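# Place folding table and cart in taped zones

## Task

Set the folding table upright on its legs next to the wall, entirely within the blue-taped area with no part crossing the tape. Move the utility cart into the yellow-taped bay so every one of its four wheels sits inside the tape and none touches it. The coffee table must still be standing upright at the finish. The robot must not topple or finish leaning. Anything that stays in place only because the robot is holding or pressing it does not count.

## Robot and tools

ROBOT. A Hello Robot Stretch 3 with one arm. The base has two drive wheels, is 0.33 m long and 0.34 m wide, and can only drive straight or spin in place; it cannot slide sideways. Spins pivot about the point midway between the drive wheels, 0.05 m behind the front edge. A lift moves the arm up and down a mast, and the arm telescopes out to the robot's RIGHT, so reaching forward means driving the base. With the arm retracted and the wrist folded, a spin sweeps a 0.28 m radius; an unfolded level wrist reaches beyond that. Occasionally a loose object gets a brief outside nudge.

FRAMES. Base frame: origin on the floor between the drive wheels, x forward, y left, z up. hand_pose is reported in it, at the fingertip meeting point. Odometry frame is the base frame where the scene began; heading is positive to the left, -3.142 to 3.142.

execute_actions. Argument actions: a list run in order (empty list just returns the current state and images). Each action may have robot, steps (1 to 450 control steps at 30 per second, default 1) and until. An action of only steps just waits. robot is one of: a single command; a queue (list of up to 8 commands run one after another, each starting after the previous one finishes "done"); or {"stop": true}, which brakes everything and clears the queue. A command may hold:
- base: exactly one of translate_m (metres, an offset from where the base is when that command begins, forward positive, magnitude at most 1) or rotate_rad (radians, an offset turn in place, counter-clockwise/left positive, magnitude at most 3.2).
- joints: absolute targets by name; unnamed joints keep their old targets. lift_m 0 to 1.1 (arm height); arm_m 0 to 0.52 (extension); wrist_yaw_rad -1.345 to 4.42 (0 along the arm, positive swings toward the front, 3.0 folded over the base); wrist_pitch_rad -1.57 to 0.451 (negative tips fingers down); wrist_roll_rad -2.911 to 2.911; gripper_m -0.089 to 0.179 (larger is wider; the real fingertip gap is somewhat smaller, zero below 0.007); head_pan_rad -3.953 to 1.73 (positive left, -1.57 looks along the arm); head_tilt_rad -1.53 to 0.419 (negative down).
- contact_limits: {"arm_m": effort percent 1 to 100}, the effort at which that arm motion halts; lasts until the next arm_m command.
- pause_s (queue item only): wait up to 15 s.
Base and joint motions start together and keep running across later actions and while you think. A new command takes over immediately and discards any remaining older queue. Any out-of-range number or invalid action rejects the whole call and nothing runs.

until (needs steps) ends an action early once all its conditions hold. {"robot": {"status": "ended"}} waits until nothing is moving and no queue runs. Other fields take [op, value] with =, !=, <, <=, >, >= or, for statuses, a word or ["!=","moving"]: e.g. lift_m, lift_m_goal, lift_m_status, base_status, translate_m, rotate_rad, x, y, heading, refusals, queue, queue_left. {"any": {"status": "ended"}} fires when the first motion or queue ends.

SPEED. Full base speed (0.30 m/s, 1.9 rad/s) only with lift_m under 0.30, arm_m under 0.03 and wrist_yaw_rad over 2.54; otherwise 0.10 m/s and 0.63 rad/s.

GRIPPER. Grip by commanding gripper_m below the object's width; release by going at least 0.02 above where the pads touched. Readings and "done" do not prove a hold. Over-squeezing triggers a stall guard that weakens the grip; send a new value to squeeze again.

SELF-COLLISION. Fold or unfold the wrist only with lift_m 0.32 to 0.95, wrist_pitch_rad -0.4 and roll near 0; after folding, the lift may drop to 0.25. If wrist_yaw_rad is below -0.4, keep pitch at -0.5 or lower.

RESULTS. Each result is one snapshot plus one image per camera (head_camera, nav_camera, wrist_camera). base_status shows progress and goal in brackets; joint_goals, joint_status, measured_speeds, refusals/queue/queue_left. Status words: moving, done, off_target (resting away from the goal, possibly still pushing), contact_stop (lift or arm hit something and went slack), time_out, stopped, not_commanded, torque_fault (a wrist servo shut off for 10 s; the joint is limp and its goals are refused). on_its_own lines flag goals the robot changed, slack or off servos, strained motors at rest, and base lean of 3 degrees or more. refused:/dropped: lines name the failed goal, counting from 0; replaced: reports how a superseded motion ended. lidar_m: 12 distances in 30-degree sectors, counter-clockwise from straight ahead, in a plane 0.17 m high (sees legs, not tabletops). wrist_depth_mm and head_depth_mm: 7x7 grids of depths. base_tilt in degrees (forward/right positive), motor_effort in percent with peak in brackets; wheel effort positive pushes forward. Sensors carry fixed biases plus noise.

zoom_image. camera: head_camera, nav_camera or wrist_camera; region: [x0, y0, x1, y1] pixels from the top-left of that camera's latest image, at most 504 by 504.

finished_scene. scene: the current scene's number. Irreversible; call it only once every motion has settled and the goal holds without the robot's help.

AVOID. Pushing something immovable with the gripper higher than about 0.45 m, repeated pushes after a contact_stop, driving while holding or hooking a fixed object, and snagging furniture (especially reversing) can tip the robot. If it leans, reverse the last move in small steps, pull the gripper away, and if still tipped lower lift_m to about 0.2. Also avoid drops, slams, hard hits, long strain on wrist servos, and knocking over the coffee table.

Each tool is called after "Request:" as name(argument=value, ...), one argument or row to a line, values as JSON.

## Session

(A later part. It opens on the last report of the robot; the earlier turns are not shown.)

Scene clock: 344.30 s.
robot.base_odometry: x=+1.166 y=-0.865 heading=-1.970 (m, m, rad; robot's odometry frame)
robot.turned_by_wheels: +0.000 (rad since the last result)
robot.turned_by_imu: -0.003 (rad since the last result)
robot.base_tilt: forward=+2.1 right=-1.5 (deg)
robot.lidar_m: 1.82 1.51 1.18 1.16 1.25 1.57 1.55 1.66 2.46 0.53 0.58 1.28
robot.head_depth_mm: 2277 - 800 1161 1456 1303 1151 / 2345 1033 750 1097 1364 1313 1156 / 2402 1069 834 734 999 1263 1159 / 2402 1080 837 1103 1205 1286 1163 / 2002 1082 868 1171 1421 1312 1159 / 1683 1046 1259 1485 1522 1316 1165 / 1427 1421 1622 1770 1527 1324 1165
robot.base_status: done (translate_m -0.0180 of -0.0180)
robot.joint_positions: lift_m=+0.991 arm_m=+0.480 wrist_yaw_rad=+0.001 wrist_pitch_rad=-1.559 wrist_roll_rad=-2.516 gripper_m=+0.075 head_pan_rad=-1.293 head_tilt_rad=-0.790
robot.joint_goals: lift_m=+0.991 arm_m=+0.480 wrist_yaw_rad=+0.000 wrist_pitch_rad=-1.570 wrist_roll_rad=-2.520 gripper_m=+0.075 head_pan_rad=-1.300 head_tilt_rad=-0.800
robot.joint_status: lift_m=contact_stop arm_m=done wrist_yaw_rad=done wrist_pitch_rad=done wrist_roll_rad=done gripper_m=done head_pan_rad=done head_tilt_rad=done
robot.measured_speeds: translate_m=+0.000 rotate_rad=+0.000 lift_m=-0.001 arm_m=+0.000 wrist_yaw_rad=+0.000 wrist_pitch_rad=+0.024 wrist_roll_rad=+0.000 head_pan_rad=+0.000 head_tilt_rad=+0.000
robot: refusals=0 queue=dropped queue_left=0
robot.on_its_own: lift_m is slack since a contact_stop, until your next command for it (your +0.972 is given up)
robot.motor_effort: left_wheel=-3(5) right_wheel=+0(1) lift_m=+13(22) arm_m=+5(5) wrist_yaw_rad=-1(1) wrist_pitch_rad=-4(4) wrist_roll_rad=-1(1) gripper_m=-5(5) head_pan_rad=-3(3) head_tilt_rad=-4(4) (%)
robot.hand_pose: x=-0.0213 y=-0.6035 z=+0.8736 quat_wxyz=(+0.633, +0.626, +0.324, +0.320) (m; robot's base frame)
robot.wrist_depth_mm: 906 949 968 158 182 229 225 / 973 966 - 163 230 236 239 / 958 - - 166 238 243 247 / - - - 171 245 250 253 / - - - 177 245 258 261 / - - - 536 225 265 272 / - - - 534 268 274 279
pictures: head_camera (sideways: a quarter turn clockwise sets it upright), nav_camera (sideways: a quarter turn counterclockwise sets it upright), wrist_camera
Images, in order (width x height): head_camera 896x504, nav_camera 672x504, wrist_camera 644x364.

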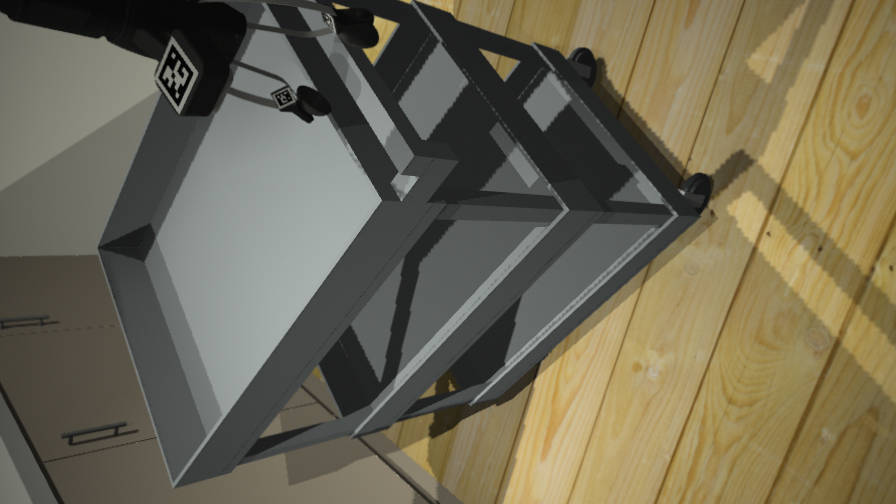

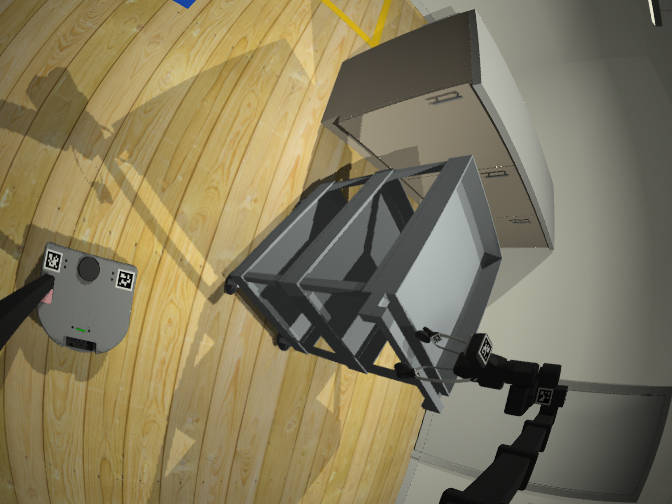

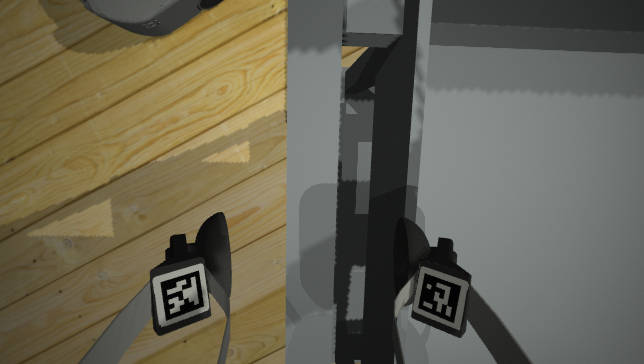

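Request:
execute_actions(
  actions=[
    {"robot":[{"joints":{"lift_m":1.02}},{"joints":{"gripper_m":0.053}},{"joints":{"lift_m":0.972}}],"steps":200,"until":{"robot":{"status":"ended"}}},
  ],
)

Scene clock: 347.30 s.
robot.base_odometry: x=+1.166 y=-0.865 heading=-1.970 (m, m, rad; robot's odometry frame)
robot.turned_by_wheels: +0.000 (rad since the last result)
robot.turned_by_imu: -0.006 (rad since the last result)
robot.base_tilt: forward=+2.2 right=-1.4 (deg)
robot.lidar_m: 2.90 1.51 1.18 1.17 1.25 1.57 1.55 1.65 2.44 0.53 0.58 1.29
robot.head_depth_mm: 2273 - 781 1152 1478 1313 1152 / 2336 1025 827 1094 1362 1308 1158 / 2395 1055 826 722 1018 1262 1155 / 2378 1066 831 1072 1043 1288 1153 / 2009 1072 836 1161 1417 1314 1160 / 1699 1038 1262 1421 1526 1312 1159 / 1450 1032 1629 1768 1521 1323 1165
robot.base_status: done (translate_m -0.0180 of -0.0180)
robot.joint_positions: lift_m=+0.972 arm_m=+0.480 wrist_yaw_rad=+0.001 wrist_pitch_rad=-1.563 wrist_roll_rad=-2.523 gripper_m=+0.053 head_pan_rad=-1.293 head_tilt_rad=-0.790
robot.joint_goals: lift_m=+0.972 arm_m=+0.480 wrist_yaw_rad=+0.000 wrist_pitch_rad=-1.570 wrist_roll_rad=-2.520 gripper_m=+0.053 head_pan_rad=-1.300 head_tilt_rad=-0.800
robot.joint_status: lift_m=done arm_m=done wrist_yaw_rad=done wrist_pitch_rad=done wrist_roll_rad=done gripper_m=done head_pan_rad=done head_tilt_rad=done
robot.measured_speeds: translate_m=+0.000 rotate_rad=+0.000 lift_m=+0.000 arm_m=+0.000 wrist_yaw_rad=+0.000 wrist_pitch_rad=+0.000 wrist_roll_rad=+0.000 head_pan_rad=+0.000 head_tilt_rad=+0.000
robot: refusals=0 queue=done queue_left=0
robot.motor_effort: left_wheel=-1(2) right_wheel=+0(10) lift_m=+22(48) arm_m=+4(5) wrist_yaw_rad=-1(1) wrist_pitch_rad=-1(3) wrist_roll_rad=+1(2) gripper_m=-1(76) head_pan_rad=-3(3) head_tilt_rad=-4(4) (%)
robot.hand_pose: x=-0.0213 y=-0.6025 z=+0.8547 quat_wxyz=(+0.630, +0.626, +0.326, +0.323) (m; robot's base frame)
robot.wrist_depth_mm: 919 942 948 136 160 205 207 / 942 953 971 139 178 211 213 / 983 951 994 143 201 217 219 / - - - 147 200 223 226 / - - - 151 174 230 232 / - - - 155 233 235 239 / - - - 161 208 242 248
pictures: head_camera (sideways: a quarter turn clockwise sets it upright), nav_camera (sideways: a quarter turn counterclockwise sets it upright), wrist_camera
Images, in order (width x height): head_camera 896x504, nav_camera 672x504, wrist_camera 644x364.

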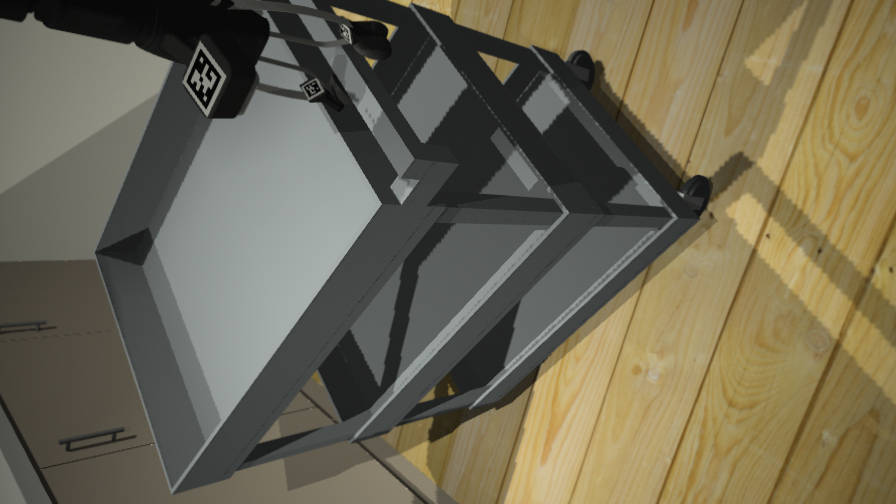

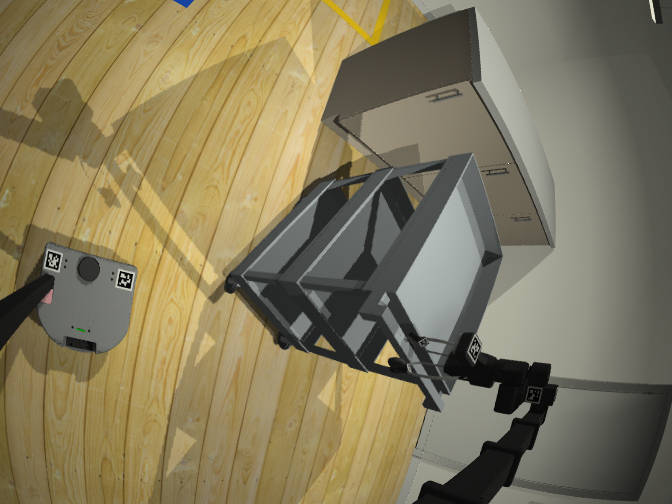

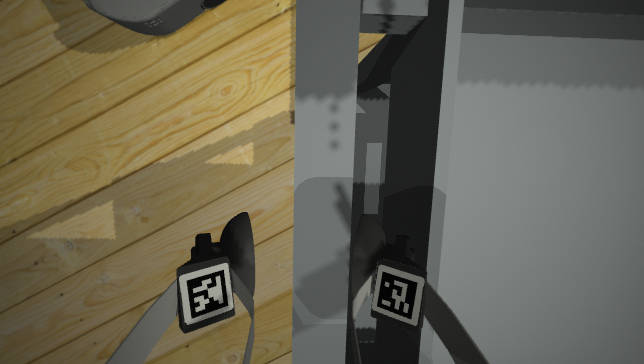

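Request:
execute_actions(
  actions=[
    {"robot":{"joints":{"gripper_m":-0.03}},"steps":90,"until":{"robot":{"status":"ended"}}},
    {"robot":{"joints":{"arm_m":0.4,"wrist_roll_rad":-2.4}},"steps":60,"until":{"robot":{"status":"ended"}}},
    {"robot":{"joints":{"arm_m":0.32,"wrist_roll_rad":-2.28}},"steps":60,"until":{"robot":{"status":"ended"}}},
    {"robot":{"joints":{"arm_m":0.25,"wrist_roll_rad":-2.17,"head_tilt_rad":-1.0,"head_pan_rad":-1.5}},"steps":60,"until":{"robot":{"status":"ended"}}},
  ],
)

Scene clock: 353.70 s.
robot.base_odometry: x=+1.166 y=-0.865 heading=-1.970 (m, m, rad; robot's odometry frame)
robot.turned_by_wheels: +0.000 (rad since the last result)
robot.turned_by_imu: +0.002 (rad since the last result)
robot.base_tilt: forward=+2.2 right=-1.3 (deg)
robot.lidar_m: 2.90 1.52 1.18 1.17 1.25 1.58 1.55 1.66 0.56 0.36 0.35 1.28
robot.head_depth_mm: - 711 825 1487 1348 1219 1113 / - 718 603 1007 1335 1215 - / - - 572 956 1252 1223 - / 871 787 612 909 1166 1229 - / 896 766 653 530 936 1224 1117 / 889 758 654 960 1341 1227 1122 / 863 761 1053 1506 1365 1236 1120
robot.base_status: done (translate_m -0.0180 of -0.0180)
robot.joint_positions: lift_m=+0.972 arm_m=+0.250 wrist_yaw_rad=+0.007 wrist_pitch_rad=-1.541 wrist_roll_rad=-2.187 gripper_m=-0.023 head_pan_rad=-1.493 head_tilt_rad=-0.987
robot.joint_goals: lift_m=+0.972 arm_m=+0.250 wrist_yaw_rad=+0.000 wrist_pitch_rad=-1.570 wrist_roll_rad=-2.170 gripper_m=-0.024 head_pan_rad=-1.500 head_tilt_rad=-1.000
robot.joint_status: lift_m=done arm_m=done wrist_yaw_rad=done wrist_pitch_rad=done wrist_roll_rad=done gripper_m=done head_pan_rad=done head_tilt_rad=done
robot.measured_speeds: translate_m=+0.000 rotate_rad=+0.000 lift_m=+0.000 arm_m=+0.000 wrist_yaw_rad=+0.000 wrist_pitch_rad=+0.000 wrist_roll_rad=+0.000 head_pan_rad=+0.000 head_tilt_rad=+0.000
robot: refusals=0 queue=done queue_left=0
robot.on_its_own: gripper_m is held at -0.024, not at your -0.030, by its stall guard, which is not easing now
robot.motor_effort: left_wheel=+2(5) right_wheel=-6(21) lift_m=+30(30) arm_m=-6(12) wrist_yaw_rad=-6(10) wrist_pitch_rad=-11(34) wrist_roll_rad=+5(14) gripper_m=-21(95) head_pan_rad=-3(19) head_tilt_rad=-5(18) (%)
robot.hand_pose: x=-0.0214 y=-0.3790 z=+0.8540 quat_wxyz=(+0.683, +0.663, +0.220, +0.213) (m; robot's base frame)
robot.wrist_depth_mm: 899 - 925 133 165 207 210 / 945 - 964 137 195 210 215 / 962 979 991 141 196 218 221 / - 993 - 145 199 225 229 / - - - 149 200 231 236 / - - - 153 235 240 244 / - - - 159 205 248 252
pictures: head_camera (sideways: a quarter turn clockwise sets it upright), nav_camera (sideways: a quarter turn counterclockwise sets it upright), wrist_camera
Images, in order (width x height): head_camera 896x504, nav_camera 672x504, wrist_camera 644x364.

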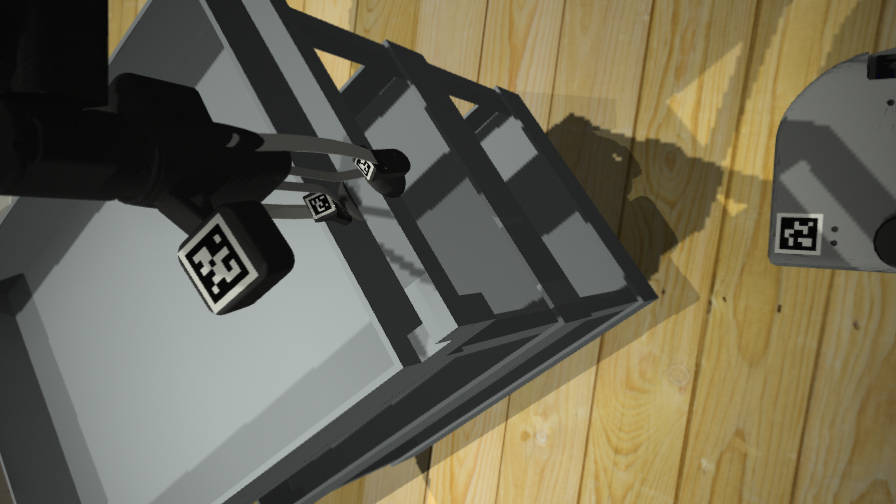

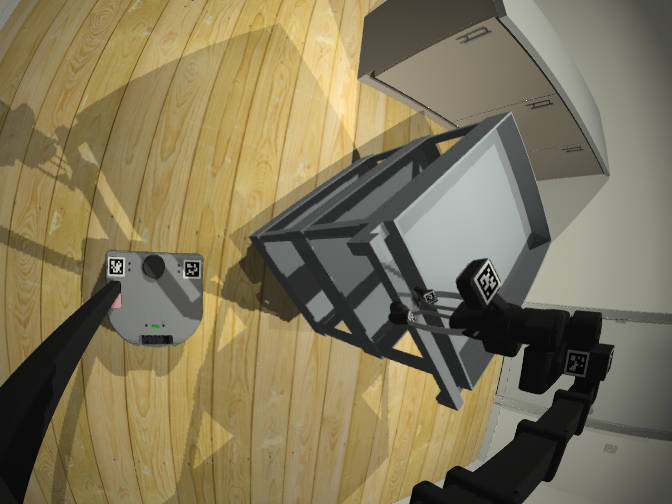

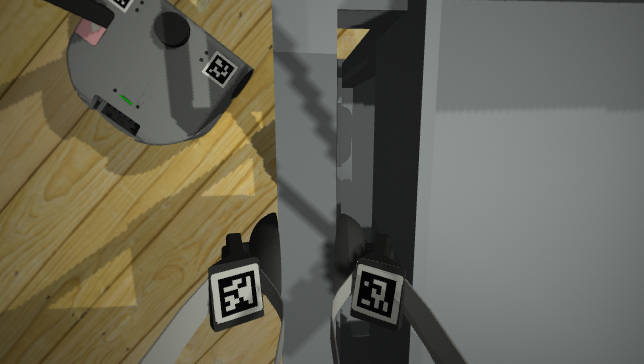

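Request:
execute_actions(
  actions=[
    {"robot":{"base":{"translate_m":0.3},"joints":{"wrist_roll_rad":-2.1}},"steps":100,"until":{"robot":{"translate_m":[">",0.05]}}},
    {"robot":{"joints":{"wrist_roll_rad":-2.0}},"steps":100,"until":{"robot":{"translate_m":[">",0.1]}}},
    {"robot":{"joints":{"wrist_roll_rad":-1.9}},"steps":100,"until":{"robot":{"translate_m":[">",0.15]}}},
    {"robot":{"joints":{"wrist_roll_rad":-1.8}},"steps":100,"until":{"robot":{"translate_m":[">",0.2]}}},
    {"robot":{"joints":{"wrist_roll_rad":-1.7}},"steps":100,"until":{"robot":{"translate_m":[">",0.25]}}},
    {"robot":{"joints":{"wrist_roll_rad":-1.6}},"steps":100,"until":{"robot":{"status":"ended"}}},
  ],
)

Scene clock: 358.63 s.
robot.base_odometry: x=+1.049 y=-1.142 heading=-1.970 (m, m, rad; robot's odometry frame)
robot.turned_by_wheels: +0.000 (rad since the last result)
robot.turned_by_imu: +0.002 (rad since the last result)
robot.base_tilt: forward=+2.2 right=-1.3 (deg)
robot.lidar_m: 1.52 1.48 1.16 1.14 1.21 1.80 1.85 1.97 0.46 0.41 0.40 1.28
robot.head_depth_mm: - 748 569 947 1310 1223 1109 / - - 584 956 1232 1229 - / - - 576 941 1215 1221 - / 895 764 649 930 1183 1224 - / 899 778 652 746 1343 1228 1121 / 924 1881 1712 1519 1362 1225 1121 / 1471 1546 1675 1538 1364 1224 1120
robot.base_status: done (translate_m +0.3000 of +0.3000)
robot.joint_positions: lift_m=+0.972 arm_m=+0.250 wrist_yaw_rad=+0.016 wrist_pitch_rad=-1.565 wrist_roll_rad=-1.646 gripper_m=-0.020 head_pan_rad=-1.493 head_tilt_rad=-0.987
robot.joint_goals: lift_m=+0.972 arm_m=+0.250 wrist_yaw_rad=+0.000 wrist_pitch_rad=-1.570 wrist_roll_rad=-1.600 gripper_m=-0.021 head_pan_rad=-1.500 head_tilt_rad=-1.000
robot.joint_status: lift_m=done arm_m=done wrist_yaw_rad=done wrist_pitch_rad=done wrist_roll_rad=off_target gripper_m=done head_pan_rad=done head_tilt_rad=done
robot.measured_speeds: translate_m=+0.000 rotate_rad=+0.000 lift_m=+0.000 arm_m=+0.000 wrist_yaw_rad=+0.000 wrist_pitch_rad=+0.000 wrist_roll_rad=+0.000 head_pan_rad=+0.000 head_tilt_rad=+0.000
robot: refusals=0 queue=dropped queue_left=0
robot.on_its_own: gripper_m is held at -0.021, not at your -0.030, by its stall guard, which is not easing now; wrist_yaw_rad is at rest, and its effort (-13) is outside its rest range (-12 to +12)
robot.motor_effort: left_wheel=+0(4) right_wheel=-1(12) lift_m=+30(30) arm_m=+0(6) wrist_yaw_rad=-13(13) wrist_pitch_rad=-1(12) wrist_roll_rad=+14(16) gripper_m=-20(24) head_pan_rad=-3(3) head_tilt_rad=-5(5) (%)
robot.hand_pose: x=-0.0217 y=-0.3725 z=+0.8545 quat_wxyz=(+0.708, +0.704, +0.033, +0.032) (m; robot's base frame)
robot.wrist_depth_mm: 947 920 927 170 202 206 209 / 955 961 983 225 207 211 214 / 956 - 142 485 201 215 219 / 978 - - 147 217 223 226 / - - - 150 225 230 232 / - - - 154 231 234 238 / - - - 160 238 243 247
pictures: head_camera (sideways: a quarter turn clockwise sets it upright), nav_camera (sideways: a quarter turn counterclockwise sets it upright), wrist_camera
Images, in order (width x height): head_camera 896x504, nav_camera 672x504, wrist_camera 644x364.

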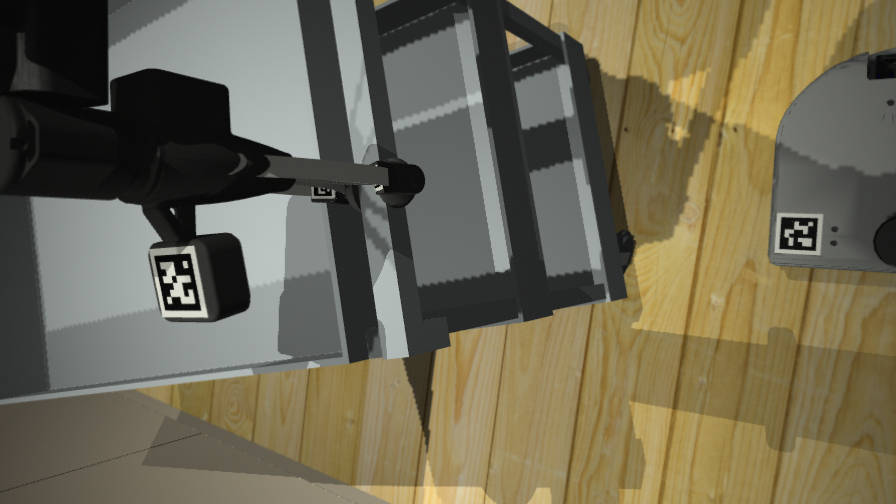

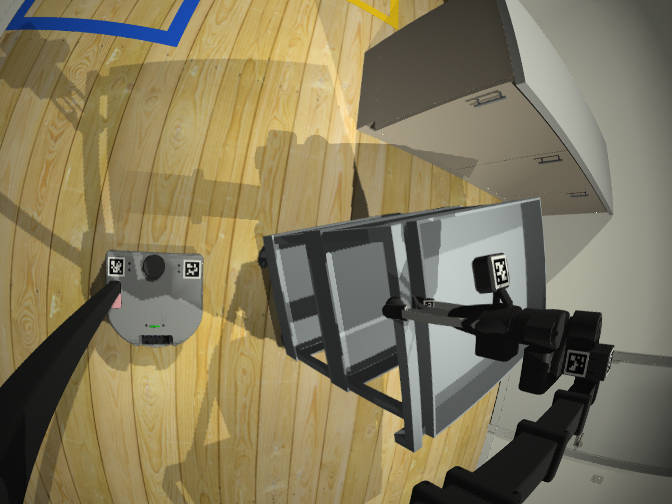

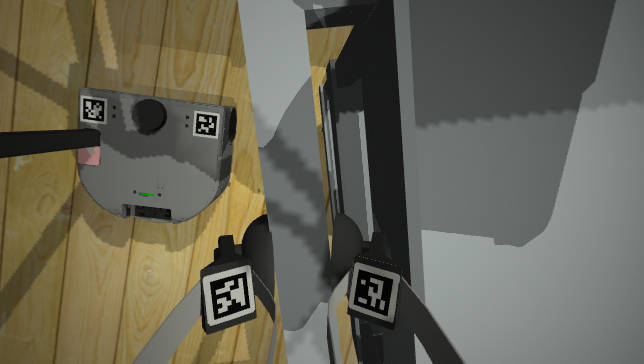

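Request:
execute_actions(
  actions=[
    {"robot":{"base":{"rotate_rad":0.15},"joints":{"wrist_roll_rad":-1.55}},"steps":60,"until":{"robot":{"status":"ended"}}},
    {"robot":{"base":{"rotate_rad":0.15},"joints":{"wrist_roll_rad":-1.35}},"steps":60,"until":{"robot":{"status":"ended"}}},
    {"robot":{"base":{"rotate_rad":0.15},"joints":{"wrist_roll_rad":-1.15}},"steps":60,"until":{"robot":{"status":"ended"}}},
    {"robot":{"base":{"translate_m":0.4},"joints":{"wrist_roll_rad":-1.05,"arm_m":0.27}},"steps":100,"until":{"robot":{"translate_m":[">",0.1]}}},
    {"robot":{"joints":{"wrist_roll_rad":-0.93,"arm_m":0.29}},"steps":100,"until":{"robot":{"translate_m":[">",0.2]}}},
    {"robot":{"joints":{"wrist_roll_rad":-0.81,"arm_m":0.31}},"steps":100,"until":{"robot":{"translate_m":[">",0.3]}}},
    {"robot":{"joints":{"wrist_roll_rad":-0.7,"head_pan_rad":-1.9}},"steps":100,"until":{"robot":{"status":"ended"}}},
  ],
)

Scene clock: 369.03 s.
robot.base_odometry: x=+1.069 y=-1.541 heading=-1.521 (m, m, rad; robot's odometry frame)
robot.turned_by_wheels: +0.449 (rad since the last result)
robot.turned_by_imu: +0.457 (rad since the last result)
robot.base_tilt: forward=+2.2 right=-1.3 (deg)
robot.lidar_m: 1.29 0.96 0.93 0.97 1.35 2.19 2.29 0.35 0.35 0.43 2.52 1.13
robot.head_depth_mm: - - - 505 1332 1218 1118 / - - 624 523 864 1220 - / - 734 647 562 895 1226 - / 826 753 651 928 1194 1223 - / 1077 739 595 977 1305 1222 1127 / 1048 710 620 1454 1366 1230 1117 / - 1294 1634 1534 1360 1230 1122
robot.base_status: done (translate_m +0.4000 of +0.4000)
robot.joint_positions: lift_m=+0.972 arm_m=+0.310 wrist_yaw_rad=-0.004 wrist_pitch_rad=-1.532 wrist_roll_rad=-0.687 gripper_m=-0.021 head_pan_rad=-1.893 head_tilt_rad=-0.987
robot.joint_goals: lift_m=+0.972 arm_m=+0.310 wrist_yaw_rad=+0.000 wrist_pitch_rad=-1.570 wrist_roll_rad=-0.700 gripper_m=-0.021 head_pan_rad=-1.900 head_tilt_rad=-1.000
robot.joint_status: lift_m=done arm_m=done wrist_yaw_rad=done wrist_pitch_rad=done wrist_roll_rad=done gripper_m=done head_pan_rad=done head_tilt_rad=done
robot.measured_speeds: translate_m=+0.000 rotate_rad=+0.000 lift_m=+0.000 arm_m=+0.000 wrist_yaw_rad=+0.000 wrist_pitch_rad=+0.000 wrist_roll_rad=+0.000 head_pan_rad=+0.000 head_tilt_rad=+0.000
robot: refusals=0 queue=done queue_left=0
robot.on_its_own: gripper_m is held at -0.021, not at your -0.030, by its stall guard, which is not easing now
robot.motor_effort: left_wheel=-6(10) right_wheel=+11(24) lift_m=+30(30) arm_m=+2(3) wrist_yaw_rad=+3(14) wrist_pitch_rad=-15(28) wrist_roll_rad=-4(16) gripper_m=-21(22) head_pan_rad=-3(25) head_tilt_rad=-5(5) (%)
robot.hand_pose: x=-0.0215 y=-0.4409 z=+0.8539 quat_wxyz=(+0.651, +0.626, -0.309, -0.298) (m; robot's base frame)
robot.wrist_depth_mm: 896 940 935 138 162 210 214 / 935 960 972 140 191 216 219 / 942 984 979 144 189 221 224 / 978 993 - 147 210 226 230 / - - - 150 209 233 238 / - - - 153 232 236 243 / - - - 158 215 243 248
pictures: head_camera (sideways: a quarter turn clockwise sets it upright), nav_camera (sideways: a quarter turn counterclockwise sets it upright), wrist_camera
Images, in order (width x height): head_camera 896x504, nav_camera 672x504, wrist_camera 644x364.

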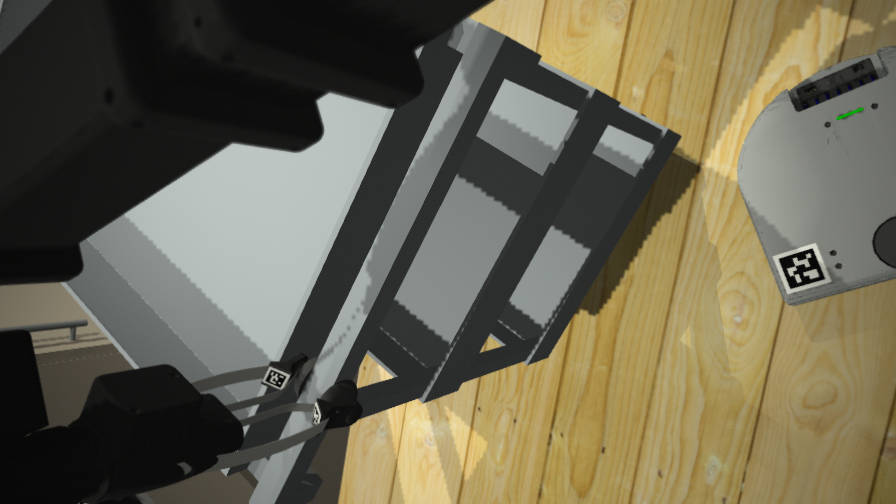

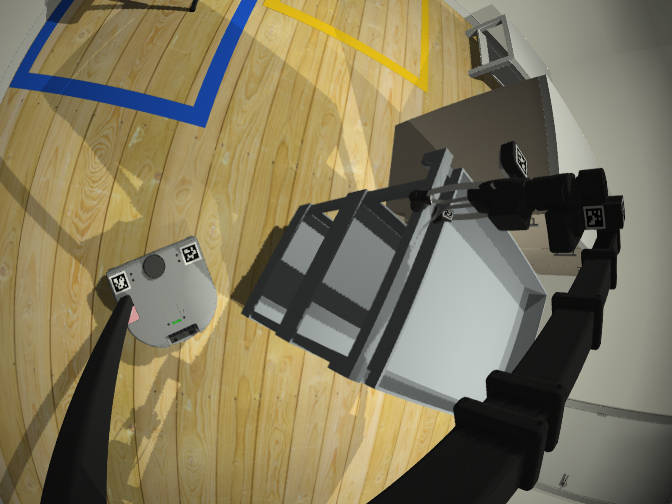

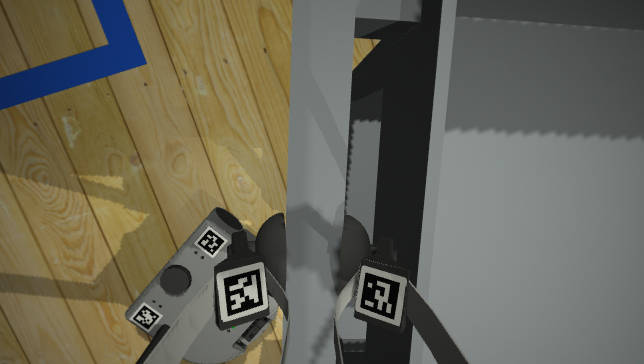

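Request:
execute_actions(
  actions=[
    {"robot":{"base":{"translate_m":0.08},"joints":{"arm_m":0.28}},"steps":60,"until":{"robot":{"status":"ended"}}},
    {"robot":{"base":{"rotate_rad":-0.19},"joints":{"wrist_roll_rad":-0.87}},"steps":60,"until":{"robot":{"status":"ended"}}},
    {"robot":{"base":{"translate_m":0.08},"joints":{"arm_m":0.25}},"steps":60,"until":{"robot":{"status":"ended"}}},
    {"robot":{"base":{"rotate_rad":-0.19},"joints":{"wrist_roll_rad":-1.05}},"steps":60,"until":{"robot":{"status":"ended"}}},
    {"robot":{"base":{"translate_m":0.07}},"steps":60,"until":{"robot":{"status":"ended"}}},
    {"robot":{"base":{"rotate_rad":-0.19},"joints":{"wrist_roll_rad":-1.23}},"steps":60,"until":{"robot":{"status":"ended"}}},
    {"robot":{"base":{"translate_m":0.07}},"steps":60,"until":{"robot":{"status":"ended"}}},
    {"robot":{"base":{"rotate_rad":-0.19},"joints":{"wrist_roll_rad":-1.41,"head_pan_rad":-1.5,"head_tilt_rad":-0.9}},"steps":60,"until":{"robot":{"status":"ended"}}},
    {"robot":{"base":{"translate_m":0.3},"joints":{"wrist_roll_rad":-1.3}},"steps":100,"until":{"robot":{"translate_m":[">",0.1]}}},
    {"robot":{"joints":{"wrist_roll_rad":-1.15}},"steps":100,"until":{"robot":{"translate_m":[">",0.2]}}},
    {"robot":{"joints":{"wrist_roll_rad":-1.0}},"steps":100,"until":{"robot":{"status":"ended"}}},
  ],
)

Scene clock: 387.10 s.
robot.base_odometry: x=+0.808 y=-2.055 heading=-2.282 (m, m, rad; robot's odometry frame)
robot.turned_by_wheels: -0.760 (rad since the last result)
robot.turned_by_imu: -0.764 (rad since the last result)
robot.base_tilt: forward=+2.2 right=-1.3 (deg)
robot.lidar_m: 2.00 0.57 0.90 0.91 0.92 1.09 2.03 0.41 0.39 0.41 1.04 2.15
robot.head_depth_mm: - 828 712 541 874 1068 1122 / - - 696 555 887 1142 1146 / - - - 954 920 1201 1146 / 954 1083 651 783 1105 1253 1148 / 938 1084 1262 1565 1416 1256 1131 / 924 1070 1272 1522 1412 1261 1129 / 926 1053 1250 1542 1422 1263 1135
robot.base_status: done (translate_m +0.3000 of +0.3000)
robot.joint_positions: lift_m=+0.972 arm_m=+0.250 wrist_yaw_rad=+0.004 wrist_pitch_rad=-1.539 wrist_roll_rad=-1.003 gripper_m=-0.021 head_pan_rad=-1.507 head_tilt_rad=-0.902
robot.joint_goals: lift_m=+0.972 arm_m=+0.250 wrist_yaw_rad=+0.000 wrist_pitch_rad=-1.570 wrist_roll_rad=-1.000 gripper_m=-0.021 head_pan_rad=-1.500 head_tilt_rad=-0.900
robot.joint_status: lift_m=done arm_m=done wrist_yaw_rad=done wrist_pitch_rad=done wrist_roll_rad=done gripper_m=done head_pan_rad=done head_tilt_rad=done
robot.measured_speeds: translate_m=+0.000 rotate_rad=+0.000 lift_m=+0.000 arm_m=+0.000 wrist_yaw_rad=+0.000 wrist_pitch_rad=+0.000 wrist_roll_rad=+0.000 head_pan_rad=+0.000 head_tilt_rad=+0.000
robot: refusals=0 queue=done queue_left=0
robot.on_its_own: gripper_m is held at -0.021, not at your -0.030, by its stall guard, which is not easing now
robot.motor_effort: left_wheel=-1(10) right_wheel=+3(34) lift_m=+30(30) arm_m=+0(14) wrist_yaw_rad=-3(14) wrist_pitch_rad=-12(31) wrist_roll_rad=+1(15) gripper_m=-20(26) head_pan_rad=+3(24) head_tilt_rad=+0(10) (%)
robot.hand_pose: x=-0.0215 y=-0.3792 z=+0.8540 quat_wxyz=(+0.690, +0.668, -0.200, -0.194) (m; robot's base frame)
robot.wrist_depth_mm: 919 931 944 136 169 210 214 / 935 963 972 140 197 215 220 / 960 971 976 143 200 221 225 / 984 992 - 146 203 227 230 / - - - 149 203 233 237 / - - - 154 234 239 243 / - - - 159 226 246 251
pictures: head_camera (sideways: a quarter turn clockwise sets it upright), nav_camera (sideways: a quarter turn counterclockwise sets it upright), wrist_camera
replaced: robot.wrist_roll_rad: its motion had ended off_target
replaced: robot.wrist_roll_rad: its motion had ended off_target
replaced: robot.wrist_roll_rad: its motion had ended off_target
Images, in order (width x height): head_camera 896x504, nav_camera 672x504, wrist_camera 644x364.

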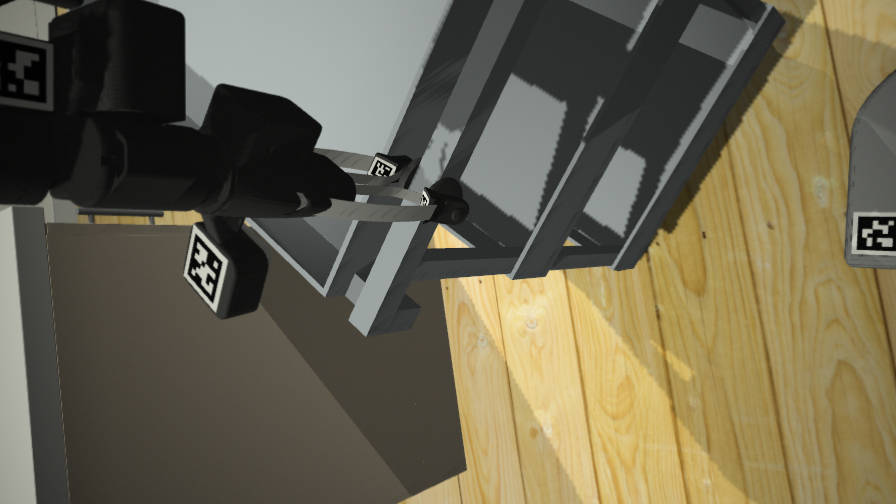

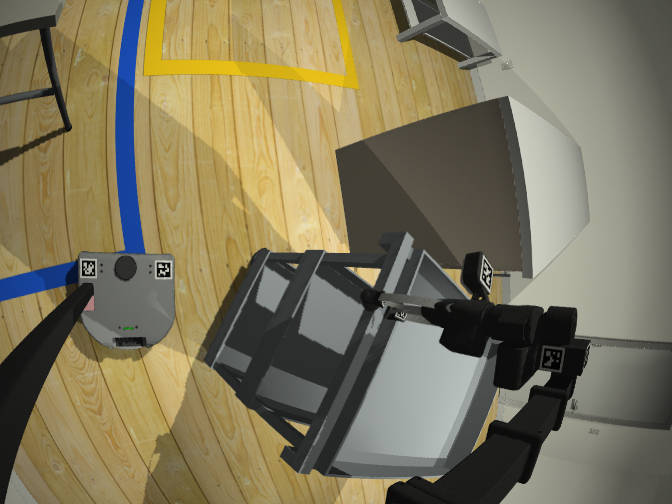

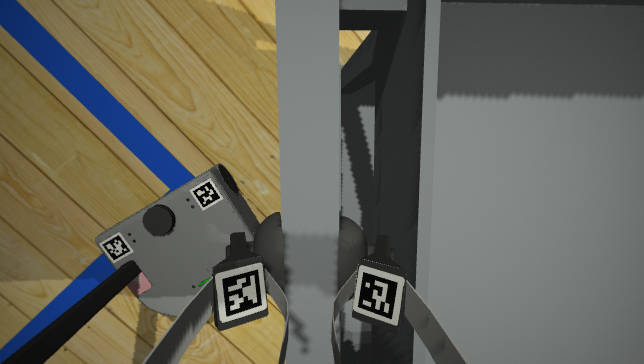

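Request:
execute_actions(
  actions=[
    {"robot":{"base":{"translate_m":0.55},"joints":{"wrist_roll_rad":-0.9,"arm_m":0.27}},"steps":100,"until":{"robot":{"translate_m":[">",0.1]}}},
    {"robot":{"joints":{"wrist_roll_rad":-0.8,"arm_m":0.29}},"steps":100,"until":{"robot":{"translate_m":[">",0.2]}}},
    {"robot":{"joints":{"wrist_roll_rad":-0.7,"arm_m":0.31}},"steps":100,"until":{"robot":{"translate_m":[">",0.3]}}},
    {"robot":{"joints":{"wrist_roll_rad":-0.6,"arm_m":0.33}},"steps":100,"until":{"robot":{"translate_m":[">",0.4]}}},
    {"robot":{"joints":{"wrist_roll_rad":-0.5,"arm_m":0.35,"head_pan_rad":-2.0}},"steps":100,"until":{"robot":{"status":"ended"}}},
  ],
)

Scene clock: 394.30 s.
robot.base_odometry: x=+0.449 y=-2.471 heading=-2.282 (m, m, rad; robot's odometry frame)
robot.turned_by_wheels: +0.000 (rad since the last result)
robot.turned_by_imu: +0.002 (rad since the last result)
robot.base_tilt: forward=+2.2 right=-1.4 (deg)
robot.lidar_m: 1.46 1.14 1.16 0.29 1.03 1.23 2.28 0.27 0.24 0.39 1.78 1.65
robot.head_depth_mm: 2823 901 - - 888 1231 1124 / 2854 - - - 553 1139 1161 / 3131 - - 597 489 758 1155 / - - 715 611 474 1088 1166 / - 770 716 574 884 1240 1131 / 928 1006 716 677 1394 1260 1132 / - 944 646 1531 1419 1257 1128
robot.base_status: done (translate_m +0.5500 of +0.5500)
robot.joint_positions: lift_m=+0.972 arm_m=+0.350 wrist_yaw_rad=-0.018 wrist_pitch_rad=-1.552 wrist_roll_rad=-0.453 gripper_m=-0.020 head_pan_rad=-1.993 head_tilt_rad=-0.902
robot.joint_goals: lift_m=+0.972 arm_m=+0.350 wrist_yaw_rad=+0.000 wrist_pitch_rad=-1.570 wrist_roll_rad=-0.500 gripper_m=-0.021 head_pan_rad=-2.000 head_tilt_rad=-0.900
robot.joint_status: lift_m=done arm_m=done wrist_yaw_rad=done wrist_pitch_rad=done wrist_roll_rad=off_target gripper_m=done head_pan_rad=done head_tilt_rad=done
robot.measured_speeds: translate_m=+0.000 rotate_rad=+0.000 lift_m=+0.000 arm_m=+0.000 wrist_yaw_rad=+0.000 wrist_pitch_rad=+0.000 wrist_roll_rad=+0.000 head_pan_rad=+0.000 head_tilt_rad=+0.000
robot: refusals=0 queue=dropped queue_left=0
robot.on_its_own: gripper_m is held at -0.021, not at your -0.030, by its stall guard, which is not easing now; wrist_yaw_rad is at rest, and its effort (+14) is outside its rest range (-12 to +12)
robot.motor_effort: left_wheel=-5(6) right_wheel=+12(22) lift_m=+30(30) arm_m=+4(9) wrist_yaw_rad=+14(14) wrist_pitch_rad=-6(19) wrist_roll_rad=-14(14) gripper_m=-23(24) head_pan_rad=-3(29) head_tilt_rad=+0(0) (%)
robot.hand_pose: x=-0.0212 y=-0.4754 z=+0.8542 quat_wxyz=(+0.602, +0.591, -0.383, -0.377) (m; robot's base frame)
robot.wrist_depth_mm: 939 939 939 974 161 162 160 / 956 944 967 977 189 213 216 / 990 982 982 144 192 219 223 / 996 - - 147 191 223 227 / - - - 151 189 229 234 / - - - 154 232 235 240 / - - - 213 193 243 247
pictures: head_camera (sideways: a quarter turn clockwise sets it upright), nav_camera (sideways: a quarter turn counterclockwise sets it upright), wrist_camera
Images, in order (width x height): head_camera 896x504, nav_camera 672x504, wrist_camera 644x364.

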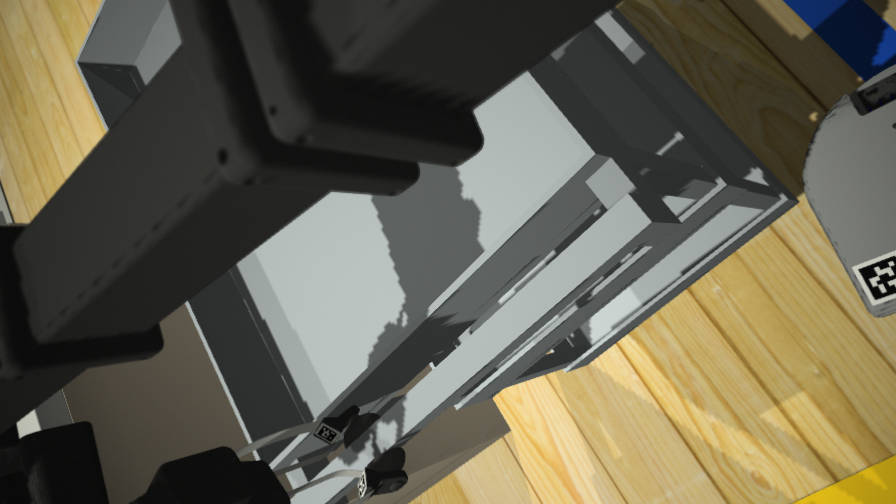

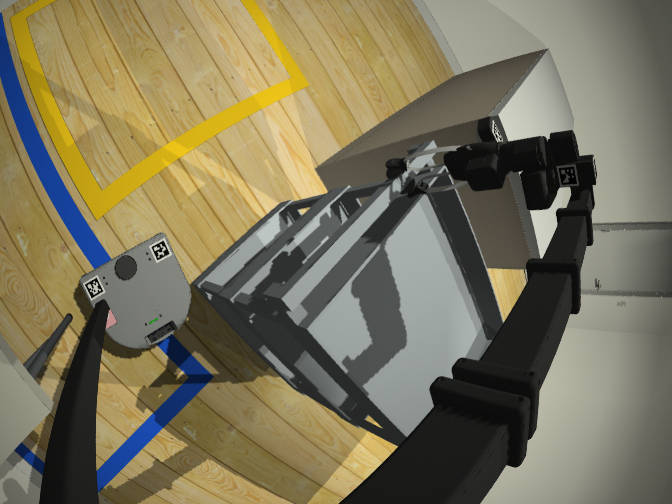

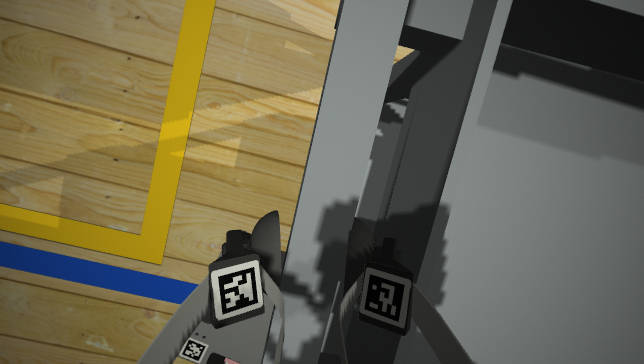

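Request:
execute_actions(
  actions=[
    {"robot":{"joints":{"gripper_m":0.045,"wrist_roll_rad":-0.27}},"steps":90,"until":{"robot":{"status":"ended"}}},
    {"robot":{"joints":{"arm_m":0.25}},"steps":90,"until":{"robot":{"status":"ended"}}},
    {"robot":{"joints":{"gripper_m":-0.04}},"steps":90,"until":{"robot":{"status":"ended"}}},
    {"robot":{"joints":{"arm_m":0.29}},"steps":90,"until":{"robot":{"status":"ended"}}},
    {"robot":{"base":{"translate_m":0.35},"joints":{"arm_m":0.32}},"steps":100,"until":{"robot":{"translate_m":[">",0.08]}}},
    {"robot":{"joints":{"arm_m":0.35}},"steps":100,"until":{"robot":{"translate_m":[">",0.16]}}},
    {"robot":{"joints":{"wrist_roll_rad":-0.15,"arm_m":0.38}},"steps":150,"until":{"robot":{"status":"ended"}}},
  ],
)

Scene clock: 405.00 s.
robot.base_odometry: x=+0.221 y=-2.737 heading=-2.282 (m, m, rad; robot's odometry frame)
robot.turned_by_wheels: +0.000 (rad since the last result)
robot.turned_by_imu: +0.003 (rad since the last result)
robot.base_tilt: forward=+2.2 right=-1.4 (deg)
robot.lidar_m: 1.12 0.83 1.14 1.11 1.11 0.49 2.44 0.39 0.28 0.32 1.60 1.26
robot.head_depth_mm: 1180 906 - - 1166 1249 1129 / 1103 - - - 901 1207 1145 / 1013 - - 598 874 1143 1164 / - - 716 611 602 1003 1160 / - 804 718 625 555 1232 1129 / 1116 796 736 612 1366 1251 1128 / 1366 1434 682 1596 1422 1260 1136
robot.base_status: done (translate_m +0.3500 of +0.3500)
robot.joint_positions: lift_m=+0.972 arm_m=+0.380 wrist_yaw_rad=-0.011 wrist_pitch_rad=-1.536 wrist_roll_rad=-0.119 gripper_m=-0.024 head_pan_rad=-1.993 head_tilt_rad=-0.902
robot.joint_goals: lift_m=+0.972 arm_m=+0.380 wrist_yaw_rad=+0.000 wrist_pitch_rad=-1.570 wrist_roll_rad=-0.150 gripper_m=-0.025 head_pan_rad=-2.000 head_tilt_rad=-0.900
robot.joint_status: lift_m=done arm_m=done wrist_yaw_rad=done wrist_pitch_rad=done wrist_roll_rad=off_target gripper_m=done head_pan_rad=done head_tilt_rad=done
robot.measured_speeds: translate_m=+0.000 rotate_rad=+0.000 lift_m=+0.000 arm_m=+0.000 wrist_yaw_rad=+0.000 wrist_pitch_rad=+0.000 wrist_roll_rad=+0.000 head_pan_rad=+0.000 head_tilt_rad=+0.000
robot: refusals=0 queue=dropped queue_left=0
robot.on_its_own: gripper_m is held at -0.025, not at your -0.040, by its stall guard, which is not easing now
robot.motor_effort: left_wheel=-3(8) right_wheel=+7(21) lift_m=+31(31) arm_m=+3(13) wrist_yaw_rad=+8(13) wrist_pitch_rad=-14(26) wrist_roll_rad=-9(14) gripper_m=-22(100) head_pan_rad=-4(3) head_tilt_rad=+1(1) (%)
robot.hand_pose: x=-0.0215 y=-0.5096 z=+0.8539 quat_wxyz=(+0.536, +0.517, -0.480, -0.464) (m; robot's base frame)
robot.wrist_depth_mm: 920 926 967 138 196 209 213 / 939 945 980 141 186 213 216 / 977 977 - 144 199 219 223 / 951 990 - 147 191 223 227 / - - - 150 209 230 233 / - - - 153 230 233 239 / - - - 158 198 239 242
pictures: head_camera (sideways: a quarter turn clockwise sets it upright), nav_camera (sideways: a quarter turn counterclockwise sets it upright), wrist_camera
Images, in order (width x height): head_camera 896x504, nav_camera 672x504, wrist_camera 644x364.

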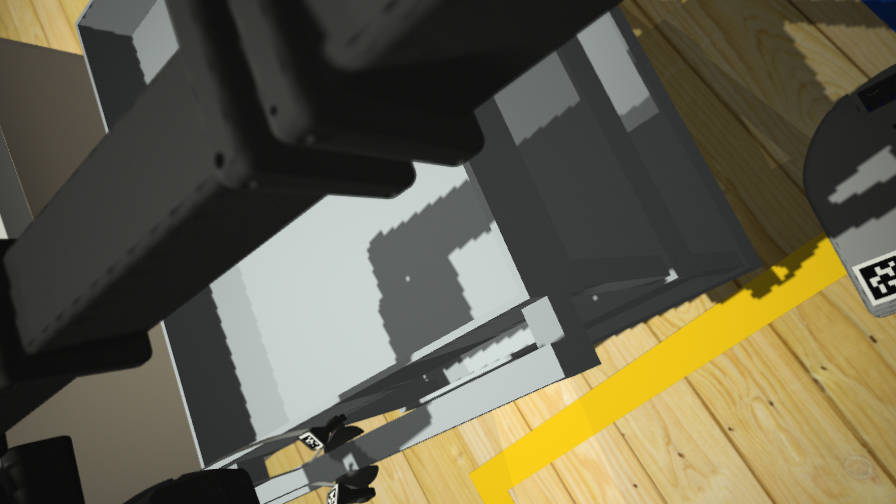

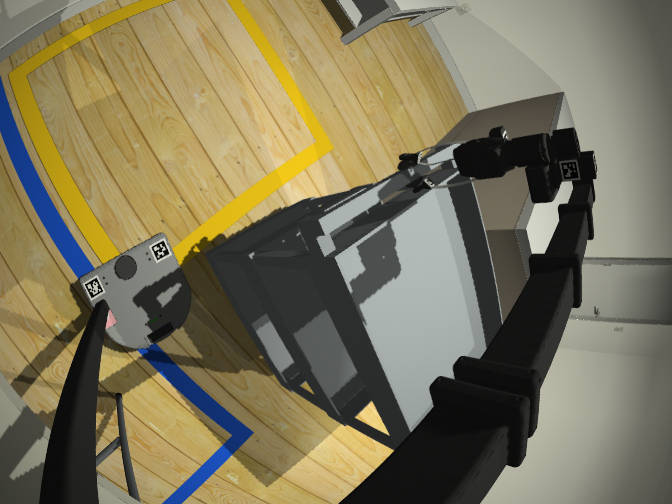

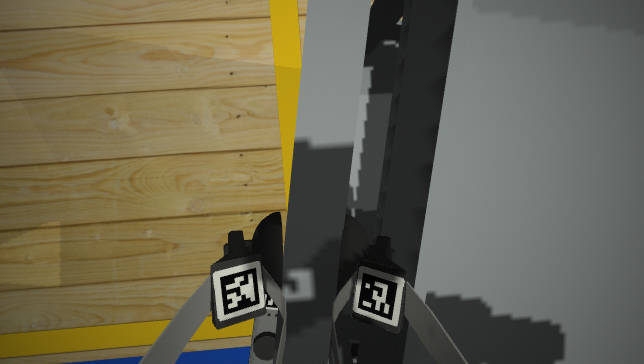

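Request:
execute_actions(
  actions=[
    {"robot":{"base":{"rotate_rad":0.1},"joints":{"wrist_roll_rad":0.05}},"steps":60,"until":{"robot":{"status":"ended"}}},
    {"robot":{"base":{"rotate_rad":0.1},"joints":{"wrist_roll_rad":0.12}},"steps":60,"until":{"robot":{"status":"ended"}}},
    {"robot":{"base":{"translate_m":0.86}},"steps":200,"until":{"robot":{"translate_m":[">",0.25]}}},
    {"robot":{"joints":{"wrist_roll_rad":0.0,"arm_m":0.36,"head_pan_rad":-2.5,"head_tilt_rad":-1.0}},"steps":300,"until":{"robot":{"status":"ended"}}},
    {"robot":[{"joints":{"gripper_m":0.053}},{"joints":{"lift_m":1.09}}],"steps":200,"until":{"robot":{"status":"ended"}}},
  ],
)

Scene clock: 421.20 s.
robot.base_odometry: x=-0.201 y=-3.486 heading=-2.082 (m, m, rad; robot's odometry frame)
robot.turned_by_wheels: +0.199 (rad since the last result)
robot.turned_by_imu: +0.200 (rad since the last result)
robot.base_tilt: forward=+2.2 right=-1.4 (deg)
robot.lidar_m: 0.26 0.26 0.36 0.33 0.33 1.24 4.11 0.35 0.25 0.31 0.37 0.27
robot.head_depth_mm: 2378 2003 1723 1519 1349 1221 1111 / 1845 756 1660 1515 1354 1223 - / 1459 750 1022 1221 1338 1253 - / 829 754 638 956 1177 1248 - / 849 756 651 566 868 1110 1131 / 855 756 655 575 584 1180 1117 / 832 760 654 576 470 1227 1125
robot.base_status: done (translate_m +0.8600 of +0.8600)
robot.joint_positions: lift_m=+1.090 arm_m=+0.360 wrist_yaw_rad=+0.003 wrist_pitch_rad=-1.567 wrist_roll_rad=-0.005 gripper_m=+0.053 head_pan_rad=-2.493 head_tilt_rad=-0.987
robot.joint_goals: lift_m=+1.090 arm_m=+0.360 wrist_yaw_rad=+0.000 wrist_pitch_rad=-1.570 wrist_roll_rad=+0.000 gripper_m=+0.053 head_pan_rad=-2.500 head_tilt_rad=-1.000
robot.joint_status: lift_m=done arm_m=done wrist_yaw_rad=done wrist_pitch_rad=done wrist_roll_rad=done gripper_m=done head_pan_rad=done head_tilt_rad=done
robot.measured_speeds: translate_m=+0.000 rotate_rad=+0.000 lift_m=+0.000 arm_m=+0.000 wrist_yaw_rad=+0.000 wrist_pitch_rad=+0.000 wrist_roll_rad=+0.000 head_pan_rad=+0.000 head_tilt_rad=+0.000
robot: refusals=0 queue=done queue_left=0
robot.motor_effort: left_wheel=-2(16) right_wheel=+1(45) lift_m=+44(47) arm_m=-1(7) wrist_yaw_rad=-2(8) wrist_pitch_rad=+1(18) wrist_roll_rad=+2(11) gripper_m=+0(78) head_pan_rad=-3(28) head_tilt_rad=-5(15) (%)
robot.hand_pose: x=-0.0217 y=-0.4819 z=+0.9720 quat_wxyz=(+0.503, +0.501, -0.499, -0.498) (m; robot's base frame)
robot.wrist_depth_mm: 390 594 - 314 314 322 322 / 393 591 - 313 321 327 333 / 391 598 - 310 329 338 345 / 395 601 - 312 342 346 350 / 397 605 - 275 353 358 359 / 400 562 - 282 362 367 371 / 399 559 - 292 375 377 383
pictures: head_camera (sideways: a quarter turn clockwise sets it upright), nav_camera (sideways: a quarter turn counterclockwise sets it upright), wrist_camera
Images, in order (width x height): head_camera 896x504, nav_camera 672x504, wrist_camera 644x364.

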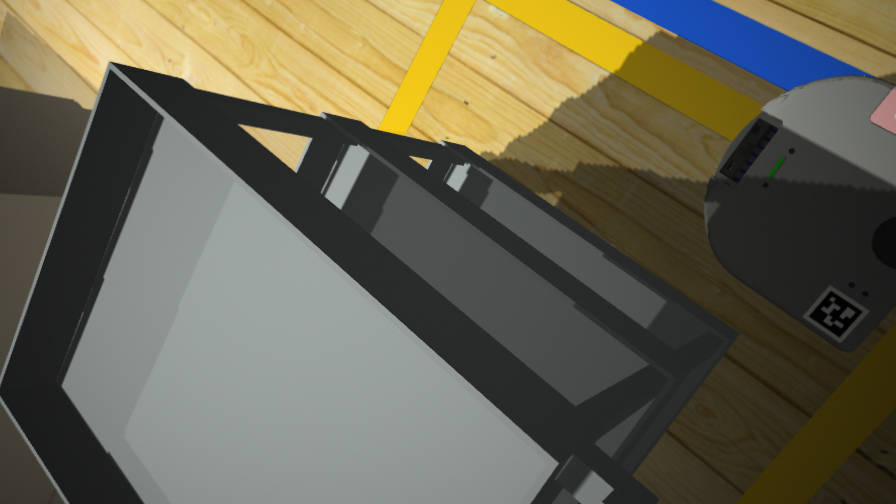

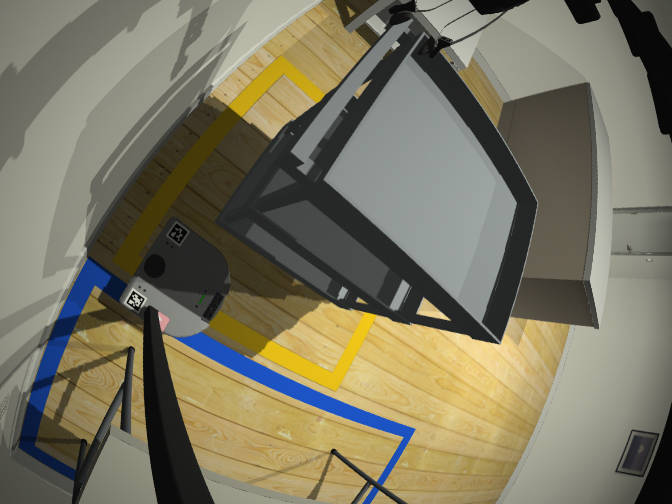

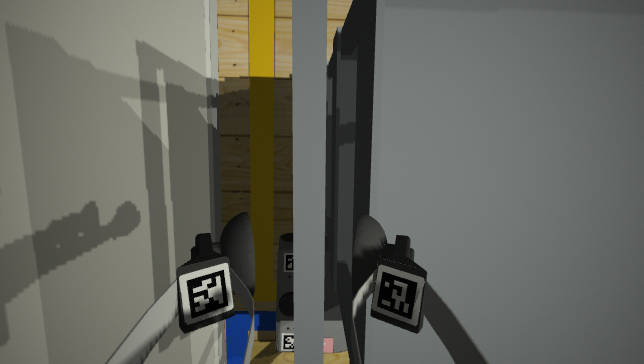

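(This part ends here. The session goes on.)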